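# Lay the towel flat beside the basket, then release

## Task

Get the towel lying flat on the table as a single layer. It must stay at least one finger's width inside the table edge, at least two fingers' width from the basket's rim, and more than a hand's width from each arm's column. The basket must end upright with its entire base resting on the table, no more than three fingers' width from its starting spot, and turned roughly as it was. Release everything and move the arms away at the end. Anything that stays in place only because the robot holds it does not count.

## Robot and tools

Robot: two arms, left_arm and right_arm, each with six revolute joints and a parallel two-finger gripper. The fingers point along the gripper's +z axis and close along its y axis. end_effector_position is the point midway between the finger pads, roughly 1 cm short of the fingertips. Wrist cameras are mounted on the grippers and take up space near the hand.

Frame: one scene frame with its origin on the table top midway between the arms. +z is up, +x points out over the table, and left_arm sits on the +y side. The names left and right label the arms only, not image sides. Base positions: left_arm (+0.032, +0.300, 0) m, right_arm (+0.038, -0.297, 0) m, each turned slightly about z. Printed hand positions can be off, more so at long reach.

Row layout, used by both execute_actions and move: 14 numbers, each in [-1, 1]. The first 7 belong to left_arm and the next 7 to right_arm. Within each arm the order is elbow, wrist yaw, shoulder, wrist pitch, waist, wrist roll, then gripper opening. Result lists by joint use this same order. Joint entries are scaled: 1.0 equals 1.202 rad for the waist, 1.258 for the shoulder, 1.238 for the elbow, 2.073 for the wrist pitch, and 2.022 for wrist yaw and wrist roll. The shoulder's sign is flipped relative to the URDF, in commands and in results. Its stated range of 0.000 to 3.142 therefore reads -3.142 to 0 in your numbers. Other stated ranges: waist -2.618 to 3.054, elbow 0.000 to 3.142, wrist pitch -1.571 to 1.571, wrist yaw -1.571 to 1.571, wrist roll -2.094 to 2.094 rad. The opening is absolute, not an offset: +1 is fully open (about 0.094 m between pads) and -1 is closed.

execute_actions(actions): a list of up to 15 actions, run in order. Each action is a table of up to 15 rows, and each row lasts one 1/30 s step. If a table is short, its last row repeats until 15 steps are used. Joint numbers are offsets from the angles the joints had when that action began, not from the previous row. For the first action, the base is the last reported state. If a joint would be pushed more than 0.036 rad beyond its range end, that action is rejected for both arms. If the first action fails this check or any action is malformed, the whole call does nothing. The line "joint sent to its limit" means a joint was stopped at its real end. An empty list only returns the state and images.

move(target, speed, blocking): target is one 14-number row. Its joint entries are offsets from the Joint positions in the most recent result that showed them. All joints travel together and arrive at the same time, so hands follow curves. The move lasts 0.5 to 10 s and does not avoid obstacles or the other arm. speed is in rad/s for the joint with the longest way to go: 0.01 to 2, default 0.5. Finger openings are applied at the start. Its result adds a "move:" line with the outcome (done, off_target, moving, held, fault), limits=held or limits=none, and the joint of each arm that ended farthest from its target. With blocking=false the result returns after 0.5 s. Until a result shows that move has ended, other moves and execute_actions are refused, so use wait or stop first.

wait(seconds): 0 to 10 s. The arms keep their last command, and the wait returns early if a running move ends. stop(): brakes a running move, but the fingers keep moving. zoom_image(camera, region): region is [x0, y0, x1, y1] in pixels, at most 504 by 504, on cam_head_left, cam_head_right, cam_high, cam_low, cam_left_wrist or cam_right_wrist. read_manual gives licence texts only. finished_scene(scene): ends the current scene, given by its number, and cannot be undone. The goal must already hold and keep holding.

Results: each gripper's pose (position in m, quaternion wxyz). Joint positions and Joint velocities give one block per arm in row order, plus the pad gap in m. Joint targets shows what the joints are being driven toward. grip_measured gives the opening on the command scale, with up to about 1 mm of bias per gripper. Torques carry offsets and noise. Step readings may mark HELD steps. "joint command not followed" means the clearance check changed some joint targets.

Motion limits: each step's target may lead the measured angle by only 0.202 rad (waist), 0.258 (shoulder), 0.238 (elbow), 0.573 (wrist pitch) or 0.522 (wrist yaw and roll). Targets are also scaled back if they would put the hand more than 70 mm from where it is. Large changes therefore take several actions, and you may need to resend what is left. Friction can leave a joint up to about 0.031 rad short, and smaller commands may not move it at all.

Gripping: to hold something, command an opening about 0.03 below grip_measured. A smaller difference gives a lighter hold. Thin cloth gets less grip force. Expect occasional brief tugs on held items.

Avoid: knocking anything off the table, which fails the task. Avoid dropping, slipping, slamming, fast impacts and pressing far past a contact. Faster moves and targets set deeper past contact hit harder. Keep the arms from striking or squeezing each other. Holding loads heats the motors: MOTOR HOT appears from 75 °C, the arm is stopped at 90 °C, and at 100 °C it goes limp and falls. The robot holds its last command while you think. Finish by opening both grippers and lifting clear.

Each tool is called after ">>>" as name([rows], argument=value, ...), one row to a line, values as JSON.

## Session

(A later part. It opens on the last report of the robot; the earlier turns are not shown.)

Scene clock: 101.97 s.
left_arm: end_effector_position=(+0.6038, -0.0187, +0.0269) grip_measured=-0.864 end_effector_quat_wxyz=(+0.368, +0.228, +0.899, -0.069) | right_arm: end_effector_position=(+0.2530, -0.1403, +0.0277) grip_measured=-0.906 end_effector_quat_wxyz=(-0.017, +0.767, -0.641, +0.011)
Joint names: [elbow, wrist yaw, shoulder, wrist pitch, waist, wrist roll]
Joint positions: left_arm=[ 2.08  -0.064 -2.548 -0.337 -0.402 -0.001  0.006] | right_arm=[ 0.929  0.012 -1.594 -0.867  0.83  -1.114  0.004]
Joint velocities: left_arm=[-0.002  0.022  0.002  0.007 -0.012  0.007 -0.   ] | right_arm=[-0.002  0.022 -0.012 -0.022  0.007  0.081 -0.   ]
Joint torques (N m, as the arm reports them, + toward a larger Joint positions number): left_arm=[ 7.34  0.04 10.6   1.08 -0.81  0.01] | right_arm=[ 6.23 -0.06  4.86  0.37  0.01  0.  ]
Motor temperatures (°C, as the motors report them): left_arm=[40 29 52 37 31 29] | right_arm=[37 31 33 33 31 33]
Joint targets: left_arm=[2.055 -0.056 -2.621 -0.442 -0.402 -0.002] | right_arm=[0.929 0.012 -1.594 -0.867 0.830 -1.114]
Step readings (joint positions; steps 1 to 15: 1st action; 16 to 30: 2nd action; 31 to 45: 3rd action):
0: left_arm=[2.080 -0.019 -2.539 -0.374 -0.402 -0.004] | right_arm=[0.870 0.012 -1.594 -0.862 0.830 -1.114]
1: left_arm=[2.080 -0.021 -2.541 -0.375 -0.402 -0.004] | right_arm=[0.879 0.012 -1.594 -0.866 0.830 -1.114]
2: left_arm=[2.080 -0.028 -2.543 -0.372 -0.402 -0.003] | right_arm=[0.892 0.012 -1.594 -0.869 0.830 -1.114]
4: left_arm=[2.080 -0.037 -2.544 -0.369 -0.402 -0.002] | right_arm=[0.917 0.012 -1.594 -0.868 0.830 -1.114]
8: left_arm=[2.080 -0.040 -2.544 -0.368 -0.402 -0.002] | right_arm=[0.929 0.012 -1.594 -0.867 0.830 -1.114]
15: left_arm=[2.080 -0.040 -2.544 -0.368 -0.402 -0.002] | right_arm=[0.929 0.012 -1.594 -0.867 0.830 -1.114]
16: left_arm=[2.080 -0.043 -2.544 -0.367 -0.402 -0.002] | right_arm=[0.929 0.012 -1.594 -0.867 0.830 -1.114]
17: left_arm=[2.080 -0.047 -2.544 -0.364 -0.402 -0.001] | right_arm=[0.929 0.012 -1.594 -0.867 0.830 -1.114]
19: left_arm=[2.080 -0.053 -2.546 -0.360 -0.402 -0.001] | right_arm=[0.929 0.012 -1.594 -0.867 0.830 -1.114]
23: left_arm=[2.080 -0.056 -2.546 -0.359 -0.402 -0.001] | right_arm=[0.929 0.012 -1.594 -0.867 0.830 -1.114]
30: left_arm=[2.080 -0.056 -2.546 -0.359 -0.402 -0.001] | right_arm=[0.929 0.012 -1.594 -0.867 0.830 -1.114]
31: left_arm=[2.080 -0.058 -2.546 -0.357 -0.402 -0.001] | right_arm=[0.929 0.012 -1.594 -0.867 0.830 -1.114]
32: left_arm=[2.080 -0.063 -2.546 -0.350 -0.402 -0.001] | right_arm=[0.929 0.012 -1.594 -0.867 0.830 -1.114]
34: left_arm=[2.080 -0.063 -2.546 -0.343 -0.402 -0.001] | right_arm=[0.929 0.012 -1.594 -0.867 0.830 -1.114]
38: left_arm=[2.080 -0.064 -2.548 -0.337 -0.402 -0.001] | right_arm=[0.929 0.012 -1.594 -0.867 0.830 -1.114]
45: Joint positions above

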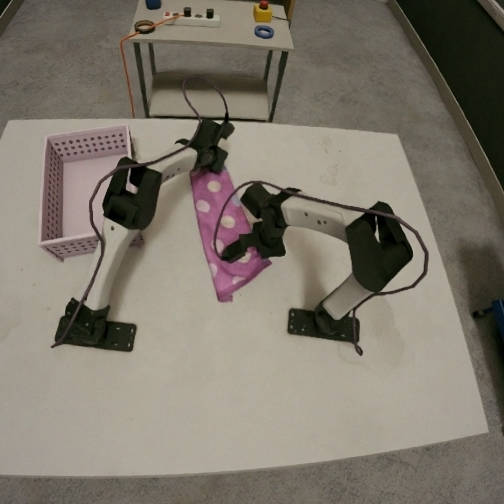

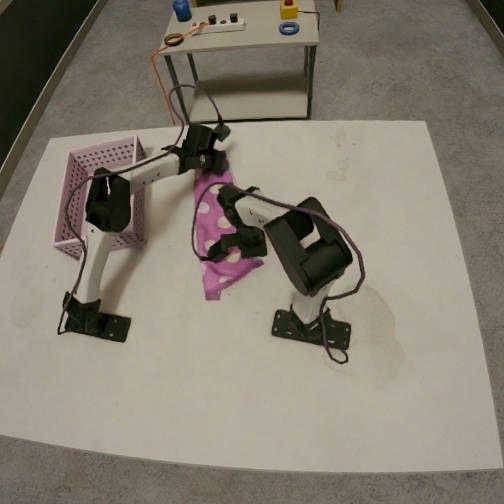

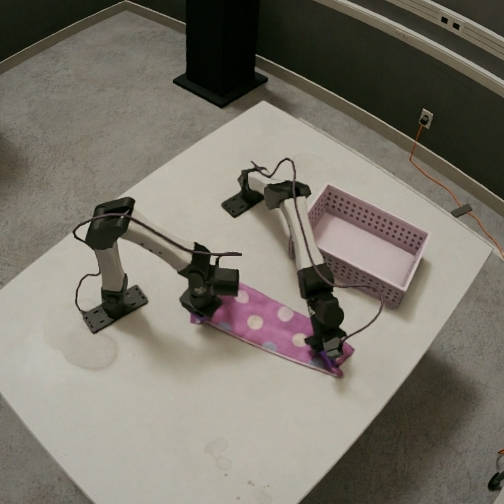

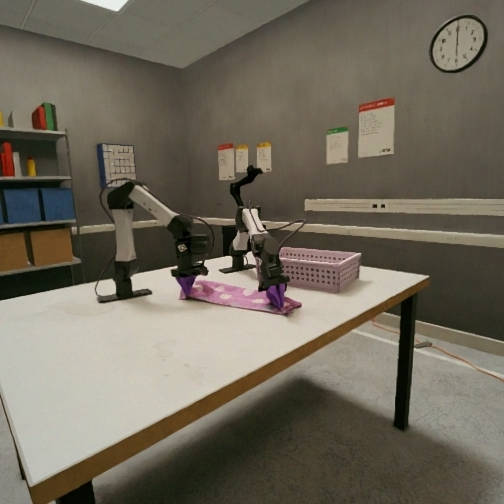

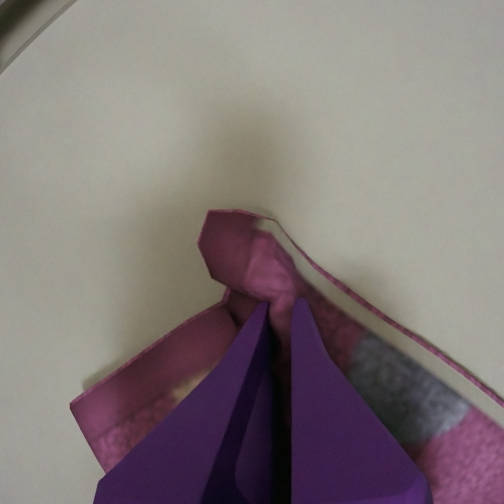

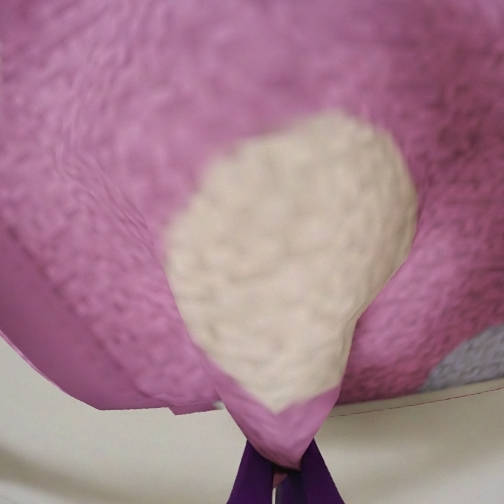

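>>> move(target=[-0.068,0,0.405,-0.106,0.077,0,-1, 0.74,0,-0.02,-0.31,0.32,0.19,-1], speed=0.4)

Scene clock: 112.60 s.
left_arm: end_effector_position=(+0.5714, +0.0555, +0.2721) grip_measured=-0.864 end_effector_quat_wxyz=(+0.474, +0.177, +0.859, -0.079) | right_arm: end_effector_position=(+0.2140, -0.0203, +0.2550) grip_measured=-0.906 end_effector_quat_wxyz=(-0.149, +0.757, -0.636, -0.015)
Joint names: [elbow, wrist yaw, shoulder, wrist pitch, waist, wrist roll]
Joint positions: left_arm=[ 2.021 -0.064 -2.04  -0.55  -0.321 -0.001  0.006] | right_arm=[ 1.826  0.012 -1.604 -1.492  1.204 -0.735  0.004]
Joint velocities: left_arm=[-0.007 -0.051  0.012 -0.007  0.017  0.037 -0.   ] | right_arm=[-0.007 -0.081 -0.007  0.007 -0.012 -0.037  0.   ]
Joint torques (N m, as the arm reports them, + toward a larger Joint positions number): left_arm=[ 7.48 -0.04 12.94  2.43  0.05  0.01] | right_arm=[ 8.01 -0.04  4.15  0.8   0.77  0.07]
Motor temperatures (°C, as the motors report them): left_arm=[40 29 53 37 31 29] | right_arm=[38 31 34 33 31 33]
Joint targets: left_arm=[1.995 -0.064 -2.039 -0.556 -0.310 -0.001] | right_arm=[1.845 0.012 -1.620 -1.509 1.215 -0.729]
move: off_target (left_arm); limits=none; left_arm: farthest joint: the elbow, 0.025 radians from its target (0.084 radians at the start); right_arm: farthest joint: the elbow, 0.019 radians from its target (0.916 radians at the start)

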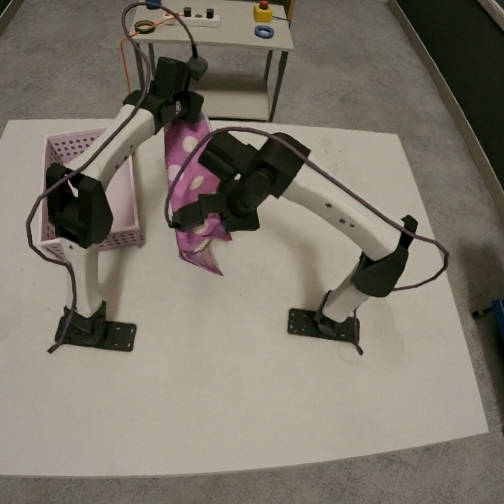

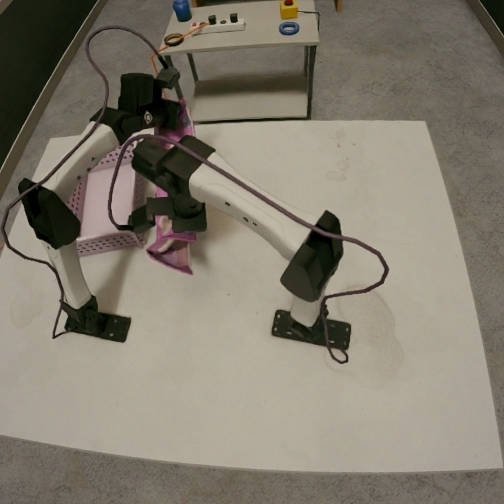

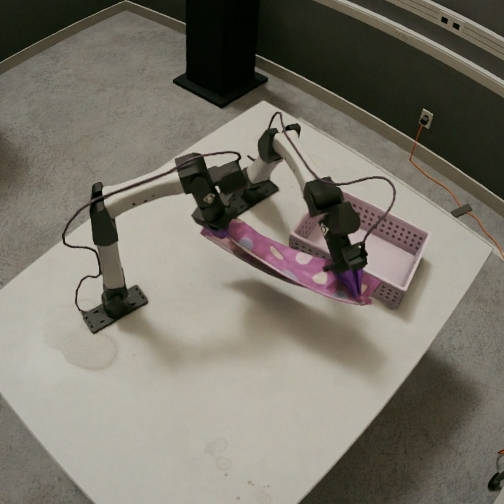

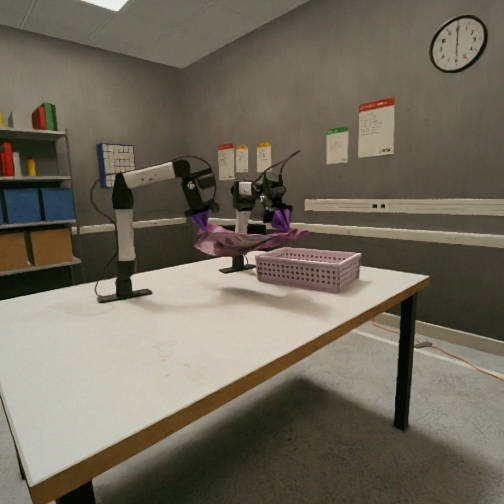

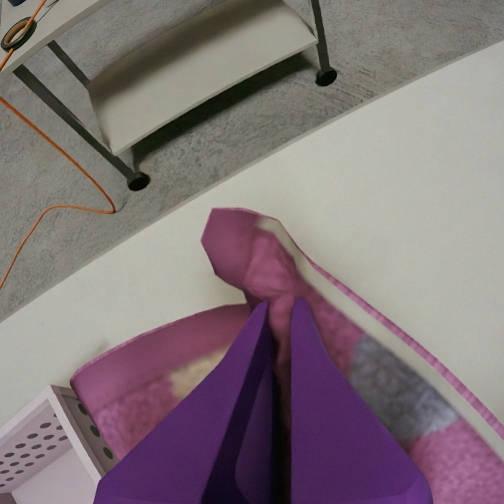

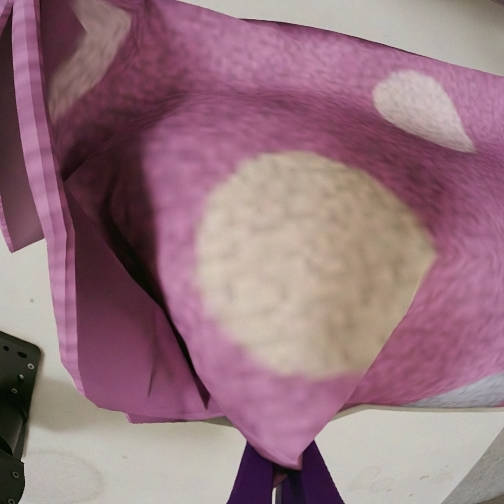

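>>> zoom_image(camera="cam_low", region=[170,190,330,290])

>>> zoom_image(camera="cam_head_right", region=[110,190,230,300])

Region (170, 190, 330, 290) of cam_low's 504x504 image, scaled by 3.150, with more detail than that image has; it fills the top 315 rows of this view, and the rest is white.

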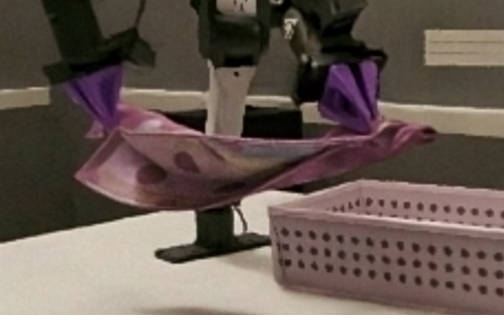

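Region (110, 190, 230, 300) of cam_head_right's 504x504 image, scaled by 4.200, with more detail than that image has; it fills the top 462 rows of this view, and the rest is white.

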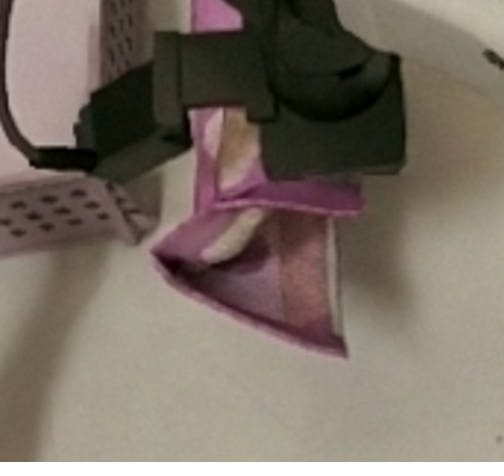

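>>> move(target=[-0.125,0.03,-0.177,-0.2,-0.124,-0.495,-1, -0.43,0,0.112,0.04,-0.785,-0.65,-1], speed=0.5)

>>> move(target=[0,0,0,0,0,0,0.4, 0,0,0,0,0,0,-1])

>>> move(target=[0,0,0.22,-0.13,0,0,0.4, 0,0,0,0,0,0,-1])

Scene clock: 133.73 s.
left_arm: end_effector_position=(+0.4487, +0.0258, +0.0526) grip_measured=-0.864 end_effector_quat_wxyz=(+0.095, -0.203, +0.970, -0.090) | right_arm: end_effector_position=(+0.2798, -0.2800, +0.1472) grip_measured=-0.906 end_effector_quat_wxyz=(+0.013, +0.872, -0.489, -0.009)
Joint names: [elbow, wrist yaw, shoulder, wrist pitch, waist, wrist roll]
Joint positions: left_arm=[ 1.888 -0.008 -2.246 -0.952 -0.462 -0.996  0.006] | right_arm=[ 1.311  0.012 -1.486 -1.425  0.27  -2.044  0.004]
Joint velocities: left_arm=[-0.007 -0.022  0.012 -0.051 -0.012 -0.007 -0.   ] | right_arm=[ 0.012  0.022  0.002 -0.022  0.002 -0.095 -0.001]
Joint torques (N m, as the arm reports them, + toward a larger Joint positions number): left_arm=[ 6.8  -0.04 12.36  1.04 -1.31 -0.04] | right_arm=[ 5.22 -0.05  5.63  0.28 -0.69 -0.07]
Motor temperatures (°C, as the motors report them): left_arm=[40 29 55 39 31 29] | right_arm=[39 31 35 34 31 33]
Joint targets: left_arm=[1.867 -0.003 -2.262 -0.964 -0.470 -1.002] | right_arm=[1.294 0.012 -1.463 -1.409 0.260 -2.050]
move: off_target (left_arm, right_arm); limits=none; left_arm: farthest joint: the elbow, 0.022 radians from its target (0.155 radians at the start); right_arm: farthest joint: the shoulder, 0.023 radians from its target (0.141 radians at the start)

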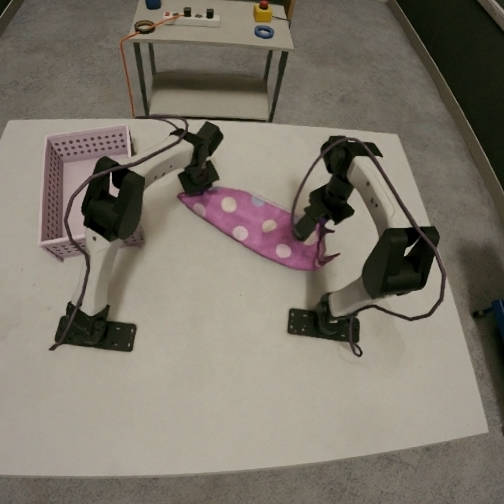

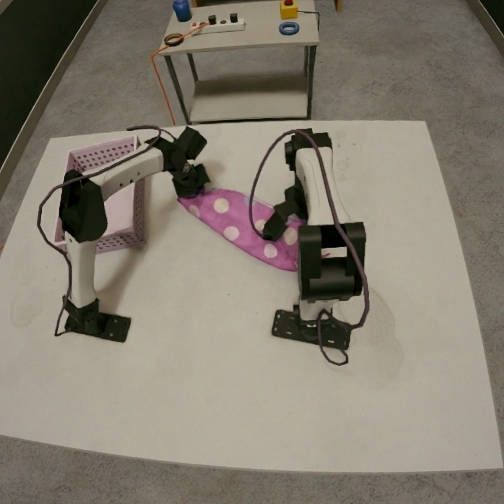

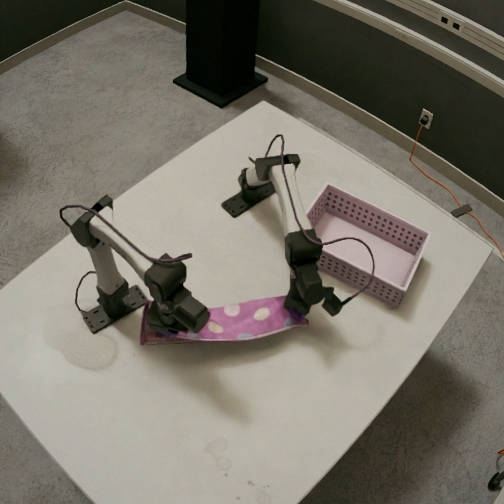

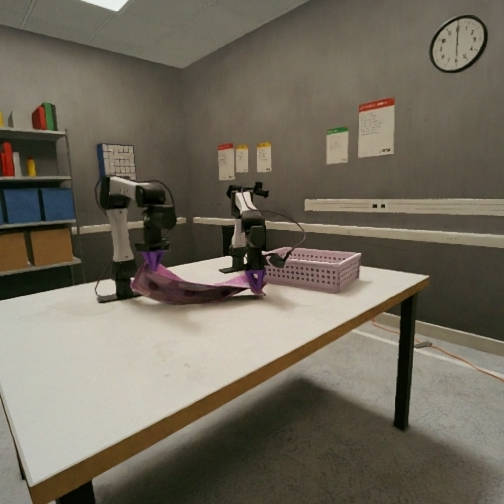

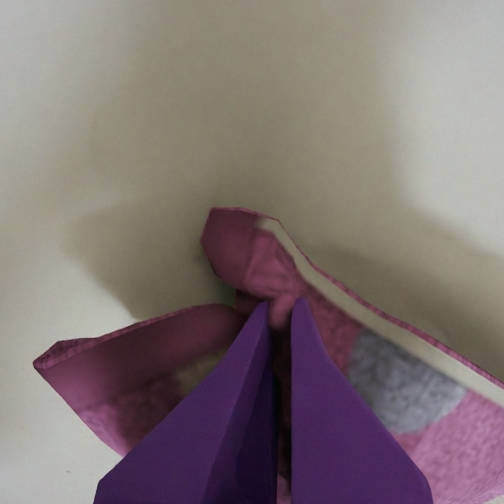

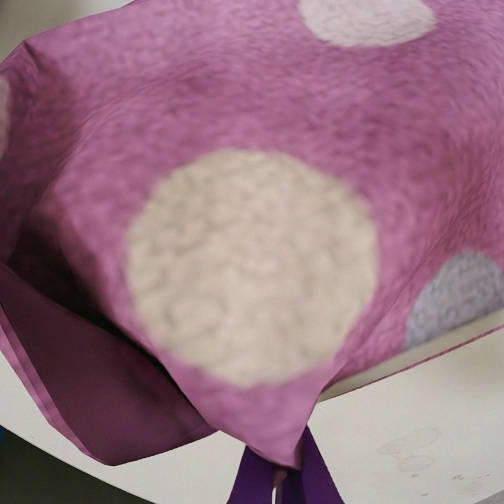

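Scene clock: 134.23 s.
left_arm: end_effector_position=(+0.4487, +0.0258, +0.0526) grip_measured=+0.398 end_effector_quat_wxyz=(+0.095, -0.203, +0.970, -0.090) | right_arm: end_effector_position=(+0.2798, -0.2800, +0.1472) grip_measured=-0.906 end_effector_quat_wxyz=(+0.013, +0.872, -0.489, -0.009)
Joint names: [elbow, wrist yaw, shoulder, wrist pitch, waist, wrist roll]
Joint positions: left_arm=[ 1.888 -0.008 -2.246 -0.952 -0.462 -0.996  0.066] | right_arm=[ 1.311  0.012 -1.486 -1.425  0.27  -2.044  0.004]
Joint velocities: left_arm=[-0.017  0.081  0.022  0.022  0.002  0.022 -0.001] | right_arm=[-0.002  0.037  0.007 -0.081 -0.007 -0.066  0.   ]
Joint torques (N m, as the arm reports them, + toward a larger Joint positions number): left_arm=[ 8.45 -0.08 13.63  1.17 -0.69  0.04] | right_arm=[ 6.5  -0.05  4.14  0.11  0.02  0.  ]
Motor temperatures (°C, as the motors report them): left_arm=[40 29 55 39 31 29] | right_arm=[39 31 35 34 31 33]
Joint targets: left_arm=[1.888 -0.008 -2.246 -0.952 -0.462 -0.996] | right_arm=[1.311 0.012 -1.486 -1.425 0.270 -2.044]
move: done; limits=none; left_arm: farthest joint: the waist, 0.000 radians from its target (0.000 radians at the start); right_arm: farthest joint: the waist, 0.000 radians from its target (0.000 radians at the start)

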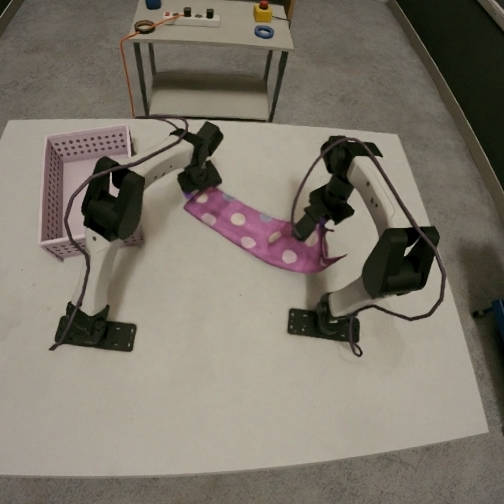

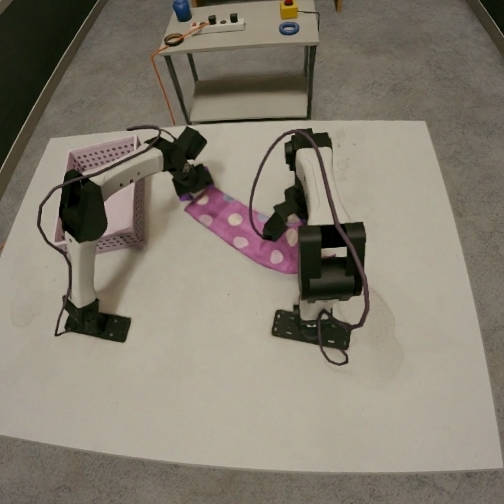

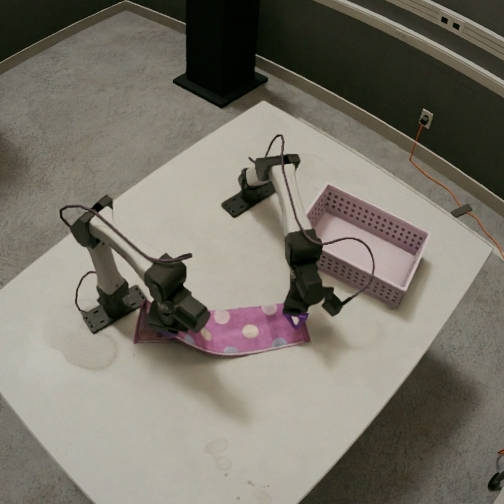

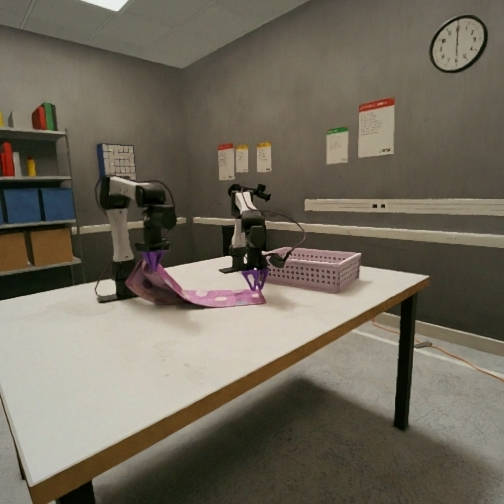

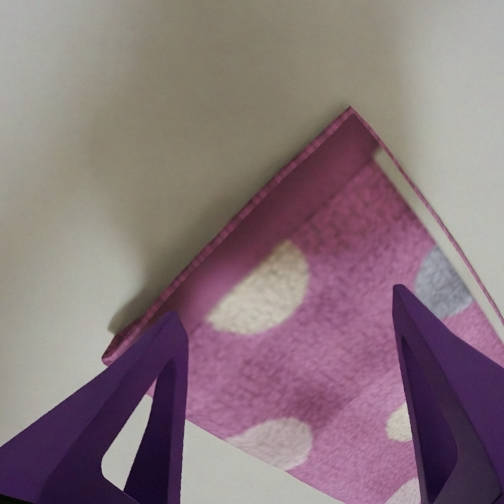

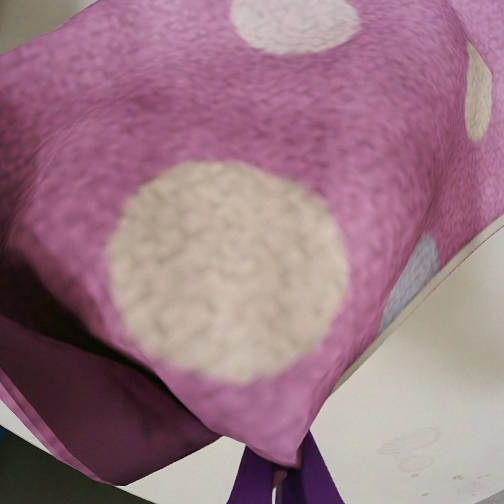

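Scene clock: 135.57 s.
left_arm: end_effector_position=(+0.3987, +0.0588, +0.1630) grip_measured=+0.398 end_effector_quat_wxyz=(+0.103, -0.203, +0.969, -0.098) | right_arm: end_effector_position=(+0.2798, -0.2800, +0.1472) grip_measured=-0.906 end_effector_quat_wxyz=(+0.013, +0.872, -0.489, -0.009)
Joint names: [elbow, wrist yaw, shoulder, wrist pitch, waist, wrist roll]
Joint positions: left_arm=[ 1.888 -0.008 -1.963 -1.21  -0.462 -0.996  0.066] | right_arm=[ 1.311  0.012 -1.486 -1.425  0.27  -2.044  0.004]
Joint velocities: left_arm=[ 0.007 -0.007  0.002 -0.007  0.007 -0.022  0.   ] | right_arm=[-0.012  0.022  0.017  0.007 -0.002  0.081 -0.   ]
Joint torques (N m, as the arm reports them, + toward a larger Joint positions number): left_arm=[ 8.47 -0.08 10.75  1.1  -0.72  0.04] | right_arm=[ 6.48 -0.05  4.14  0.11  0.02 -0.01]
Motor temperatures (°C, as the motors report them): left_arm=[40 29 55 39 31 29] | right_arm=[39 31 35 34 31 33]
Joint targets: left_arm=[1.888 -0.008 -1.969 -1.222 -0.462 -0.996] | right_arm=[1.311 0.012 -1.486 -1.425 0.270 -2.044]
move: done; limits=none; left_arm: farthest joint: the wrist pitch, 0.011 radians from its target (0.269 radians at the start); right_arm: farthest joint: the waist, 0.000 radians from its target (0.000 radians at the start)

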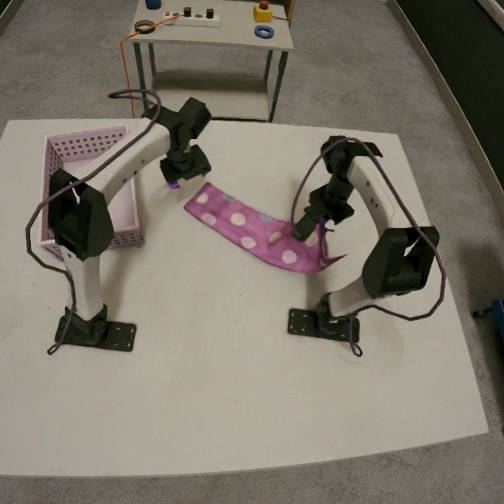

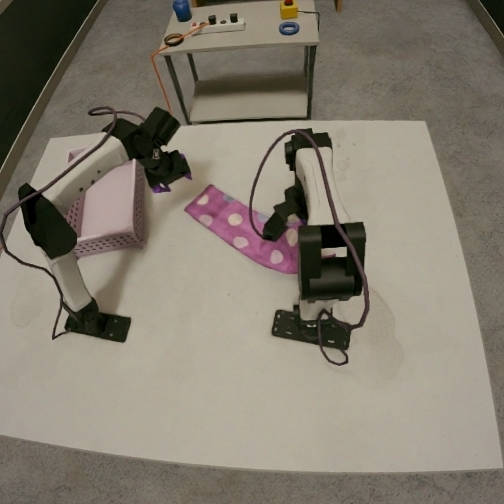

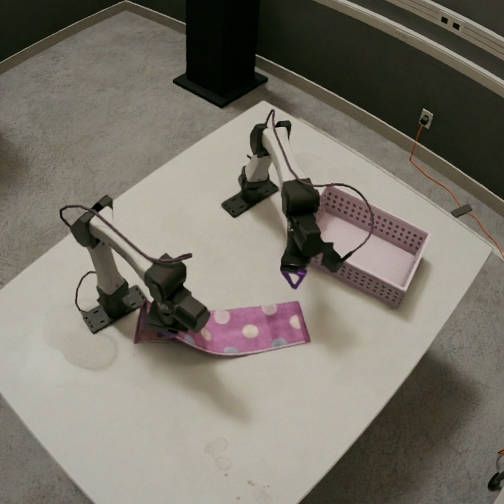

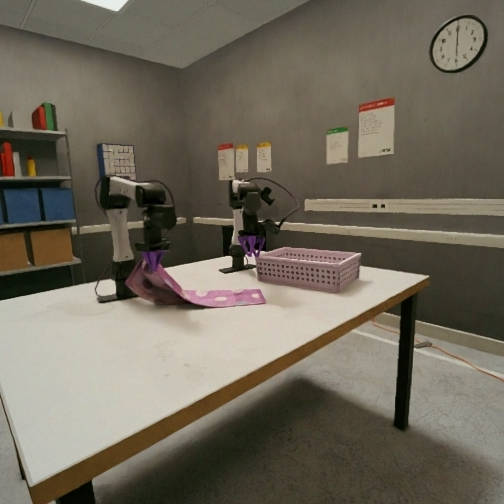

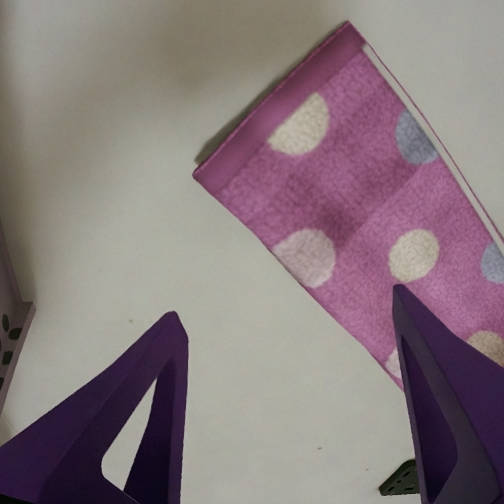

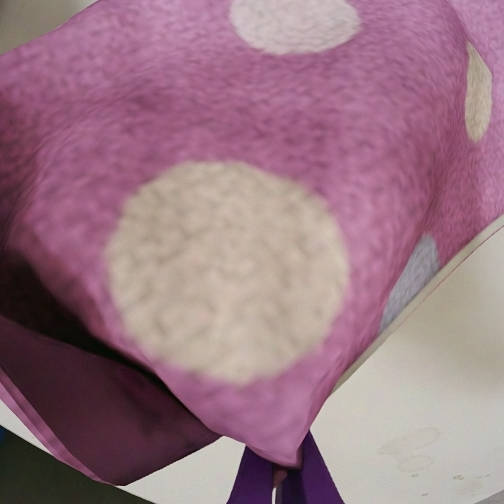

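>>> move(target=[0.075,0,-0.3,0.185,-0.058,0.495,0.3, 0,0,0,0,0,0,-1], speed=0.7)

>>> zoom_image(camera="cam_low", region=[110,230,290,330])

Scene clock: 143.87 s.
left_arm: end_effector_position=(+0.4645, -0.0234, +0.0450) grip_measured=+0.302 end_effector_quat_wxyz=(+0.176, +0.310, +0.933, -0.054) | right_arm: end_effector_position=(+0.2798, -0.2800, +0.1472) grip_measured=-0.906 end_effector_quat_wxyz=(+0.013, +0.872, -0.489, -0.009)
Joint names: [elbow, wrist yaw, shoulder, wrist pitch, waist, wrist roll]
Joint positions: left_arm=[ 1.961 -0.008 -2.326 -0.836 -0.522 -0.002  0.061] | right_arm=[ 1.311  0.012 -1.486 -1.425  0.27  -2.044  0.004]
Joint velocities: left_arm=[ 0.012 -0.022 -0.002  0.007  0.002 -0.007 -0.   ] | right_arm=[-0.012 -0.037  0.022  0.051 -0.012  0.007 -0.   ]
Joint torques (N m, as the arm reports them, + toward a larger Joint positions number): left_arm=[10.28 -0.01 13.32  1.56 -1.37  0.1 ] | right_arm=[ 6.49 -0.05  4.16  0.1   0.01 -0.01]
Motor temperatures (°C, as the motors report them): left_arm=[40 29 55 38 31 29] | right_arm=[39 31 35 33 31 33]
Joint targets: left_arm=[1.981 -0.008 -2.341 -0.827 -0.531 0.005] | right_arm=[1.311 0.012 -1.486 -1.425 0.270 -2.044]
move: done; limits=none; left_arm: farthest joint: the elbow, 0.020 radians from its target (0.092 radians at the start); right_arm: farthest joint: the waist, 0.000 radians from its target (0.000 radians at the start)

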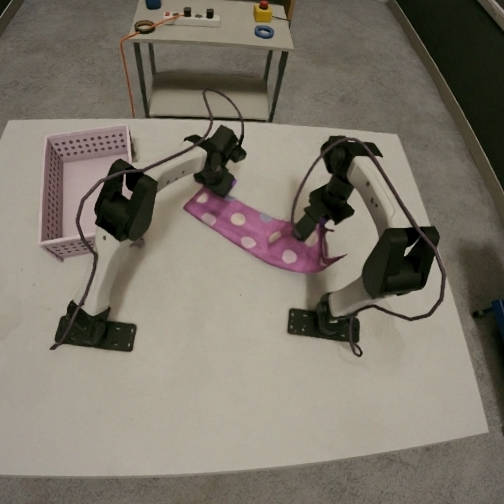

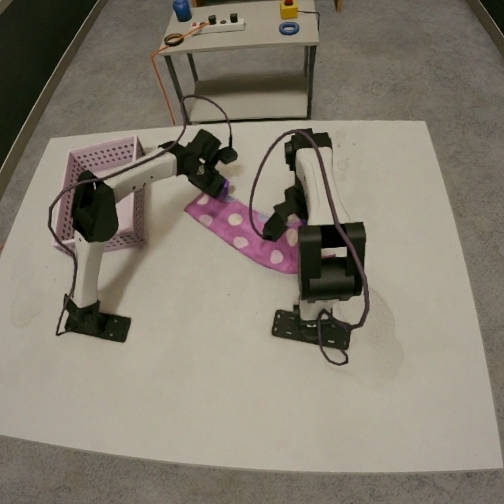

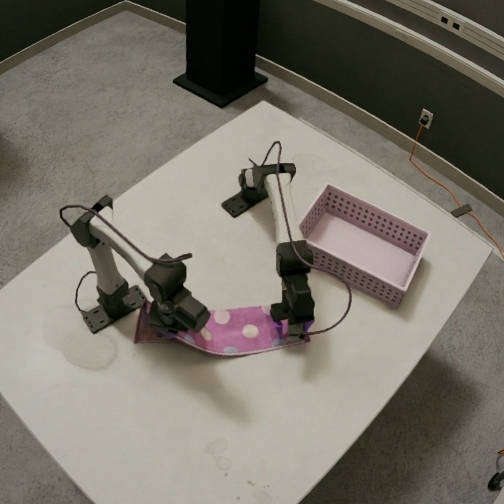

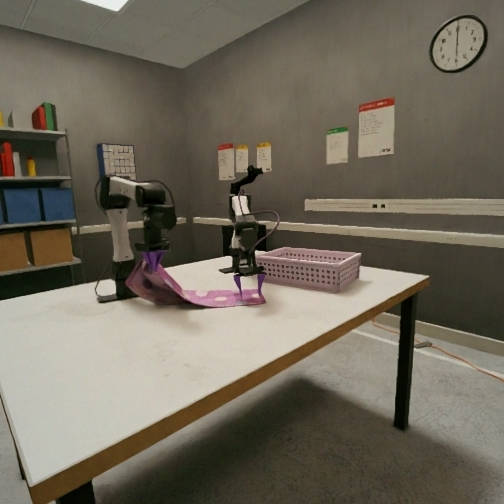

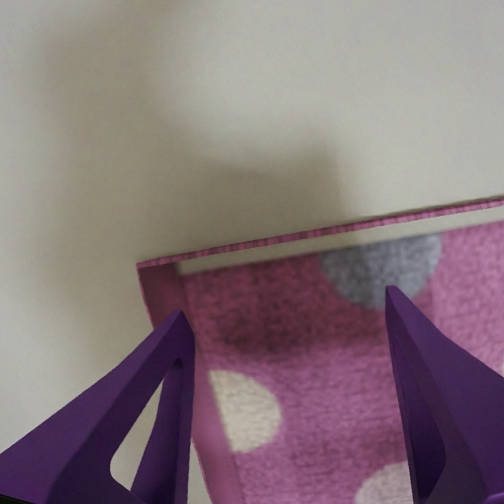

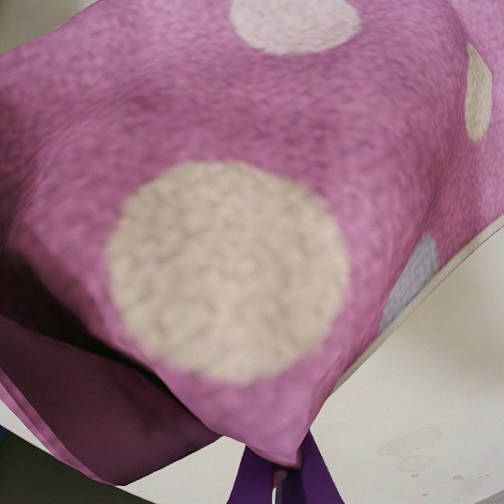

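Region (110, 230, 290, 330) of cam_low's 504x504 image, scaled by 2.800, with more detail than that image has.

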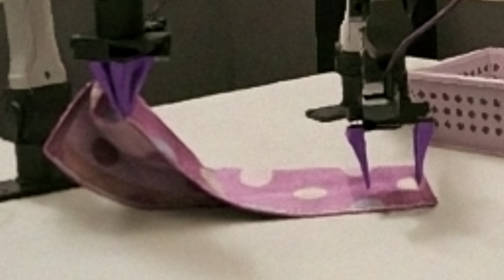

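>>> move(target=[0,0,-0.045,0.03,-0.02,-0.05,0.3, 0,0,0,0,0,0,-1], speed=0.15)

Scene clock: 147.70 s.
left_arm: end_effector_position=(+0.4669, -0.0355, +0.0297) grip_measured=+0.302 end_effector_quat_wxyz=(+0.179, +0.272, +0.943, -0.067) | right_arm: end_effector_position=(+0.2798, -0.2800, +0.1472) grip_measured=-0.906 end_effector_quat_wxyz=(+0.013, +0.872, -0.489, -0.009)
Joint names: [elbow, wrist yaw, shoulder, wrist pitch, waist, wrist roll]
Joint positions: left_arm=[ 1.961 -0.008 -2.364 -0.783 -0.537 -0.096  0.061] | right_arm=[ 1.311  0.012 -1.486 -1.425  0.27  -2.044  0.004]
Joint velocities: left_arm=[ 0.002  0.081 -0.002  0.037 -0.017  0.037 -0.001] | right_arm=[-0.002  0.007  0.002 -0.007 -0.002  0.051 -0.   ]
Joint torques (N m, as the arm reports them, + toward a larger Joint positions number): left_arm=[ 8.71 -0.02 13.25  1.58 -1.37 -0.06] | right_arm=[ 6.48 -0.05  4.16  0.11  0.02  0.  ]
Motor temperatures (°C, as the motors report them): left_arm=[40 29 55 38 31 29] | right_arm=[39 31 35 33 31 33]
Joint targets: left_arm=[1.961 -0.008 -2.383 -0.773 -0.546 -0.103] | right_arm=[1.311 0.012 -1.486 -1.425 0.270 -2.044]
move: done; limits=none; left_arm: farthest joint: the shoulder, 0.018 radians from its target (0.056 radians at the start); right_arm: farthest joint: the waist, 0.000 radians from its target (0.000 radians at the start)

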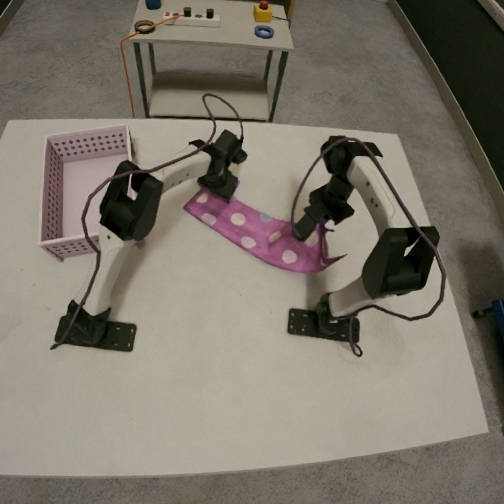

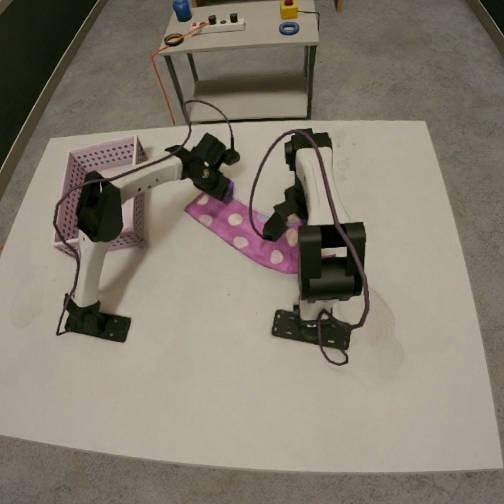

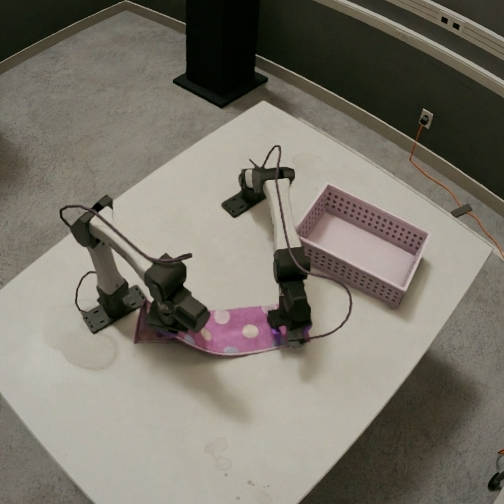

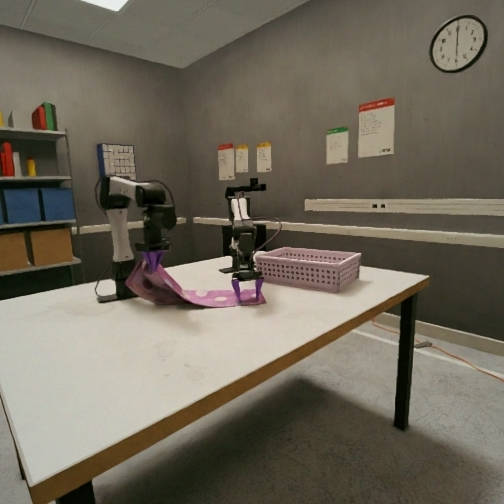

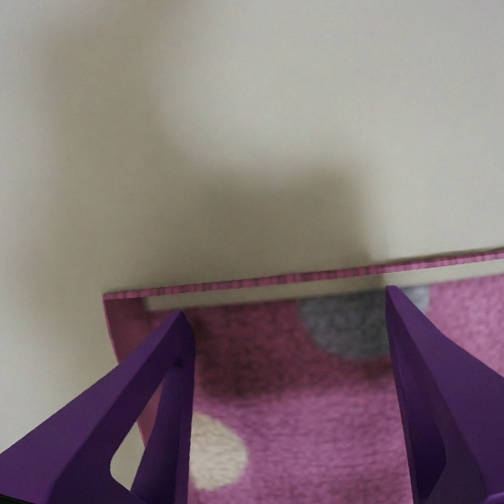

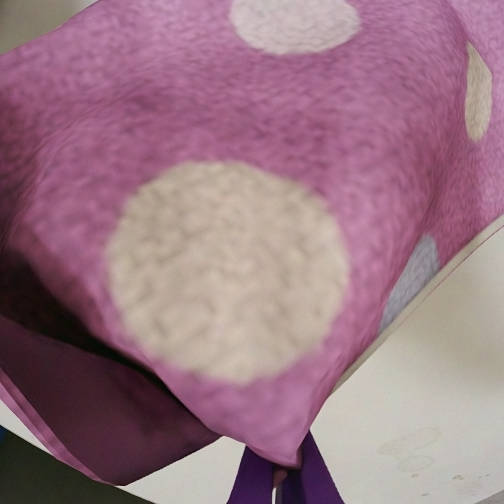

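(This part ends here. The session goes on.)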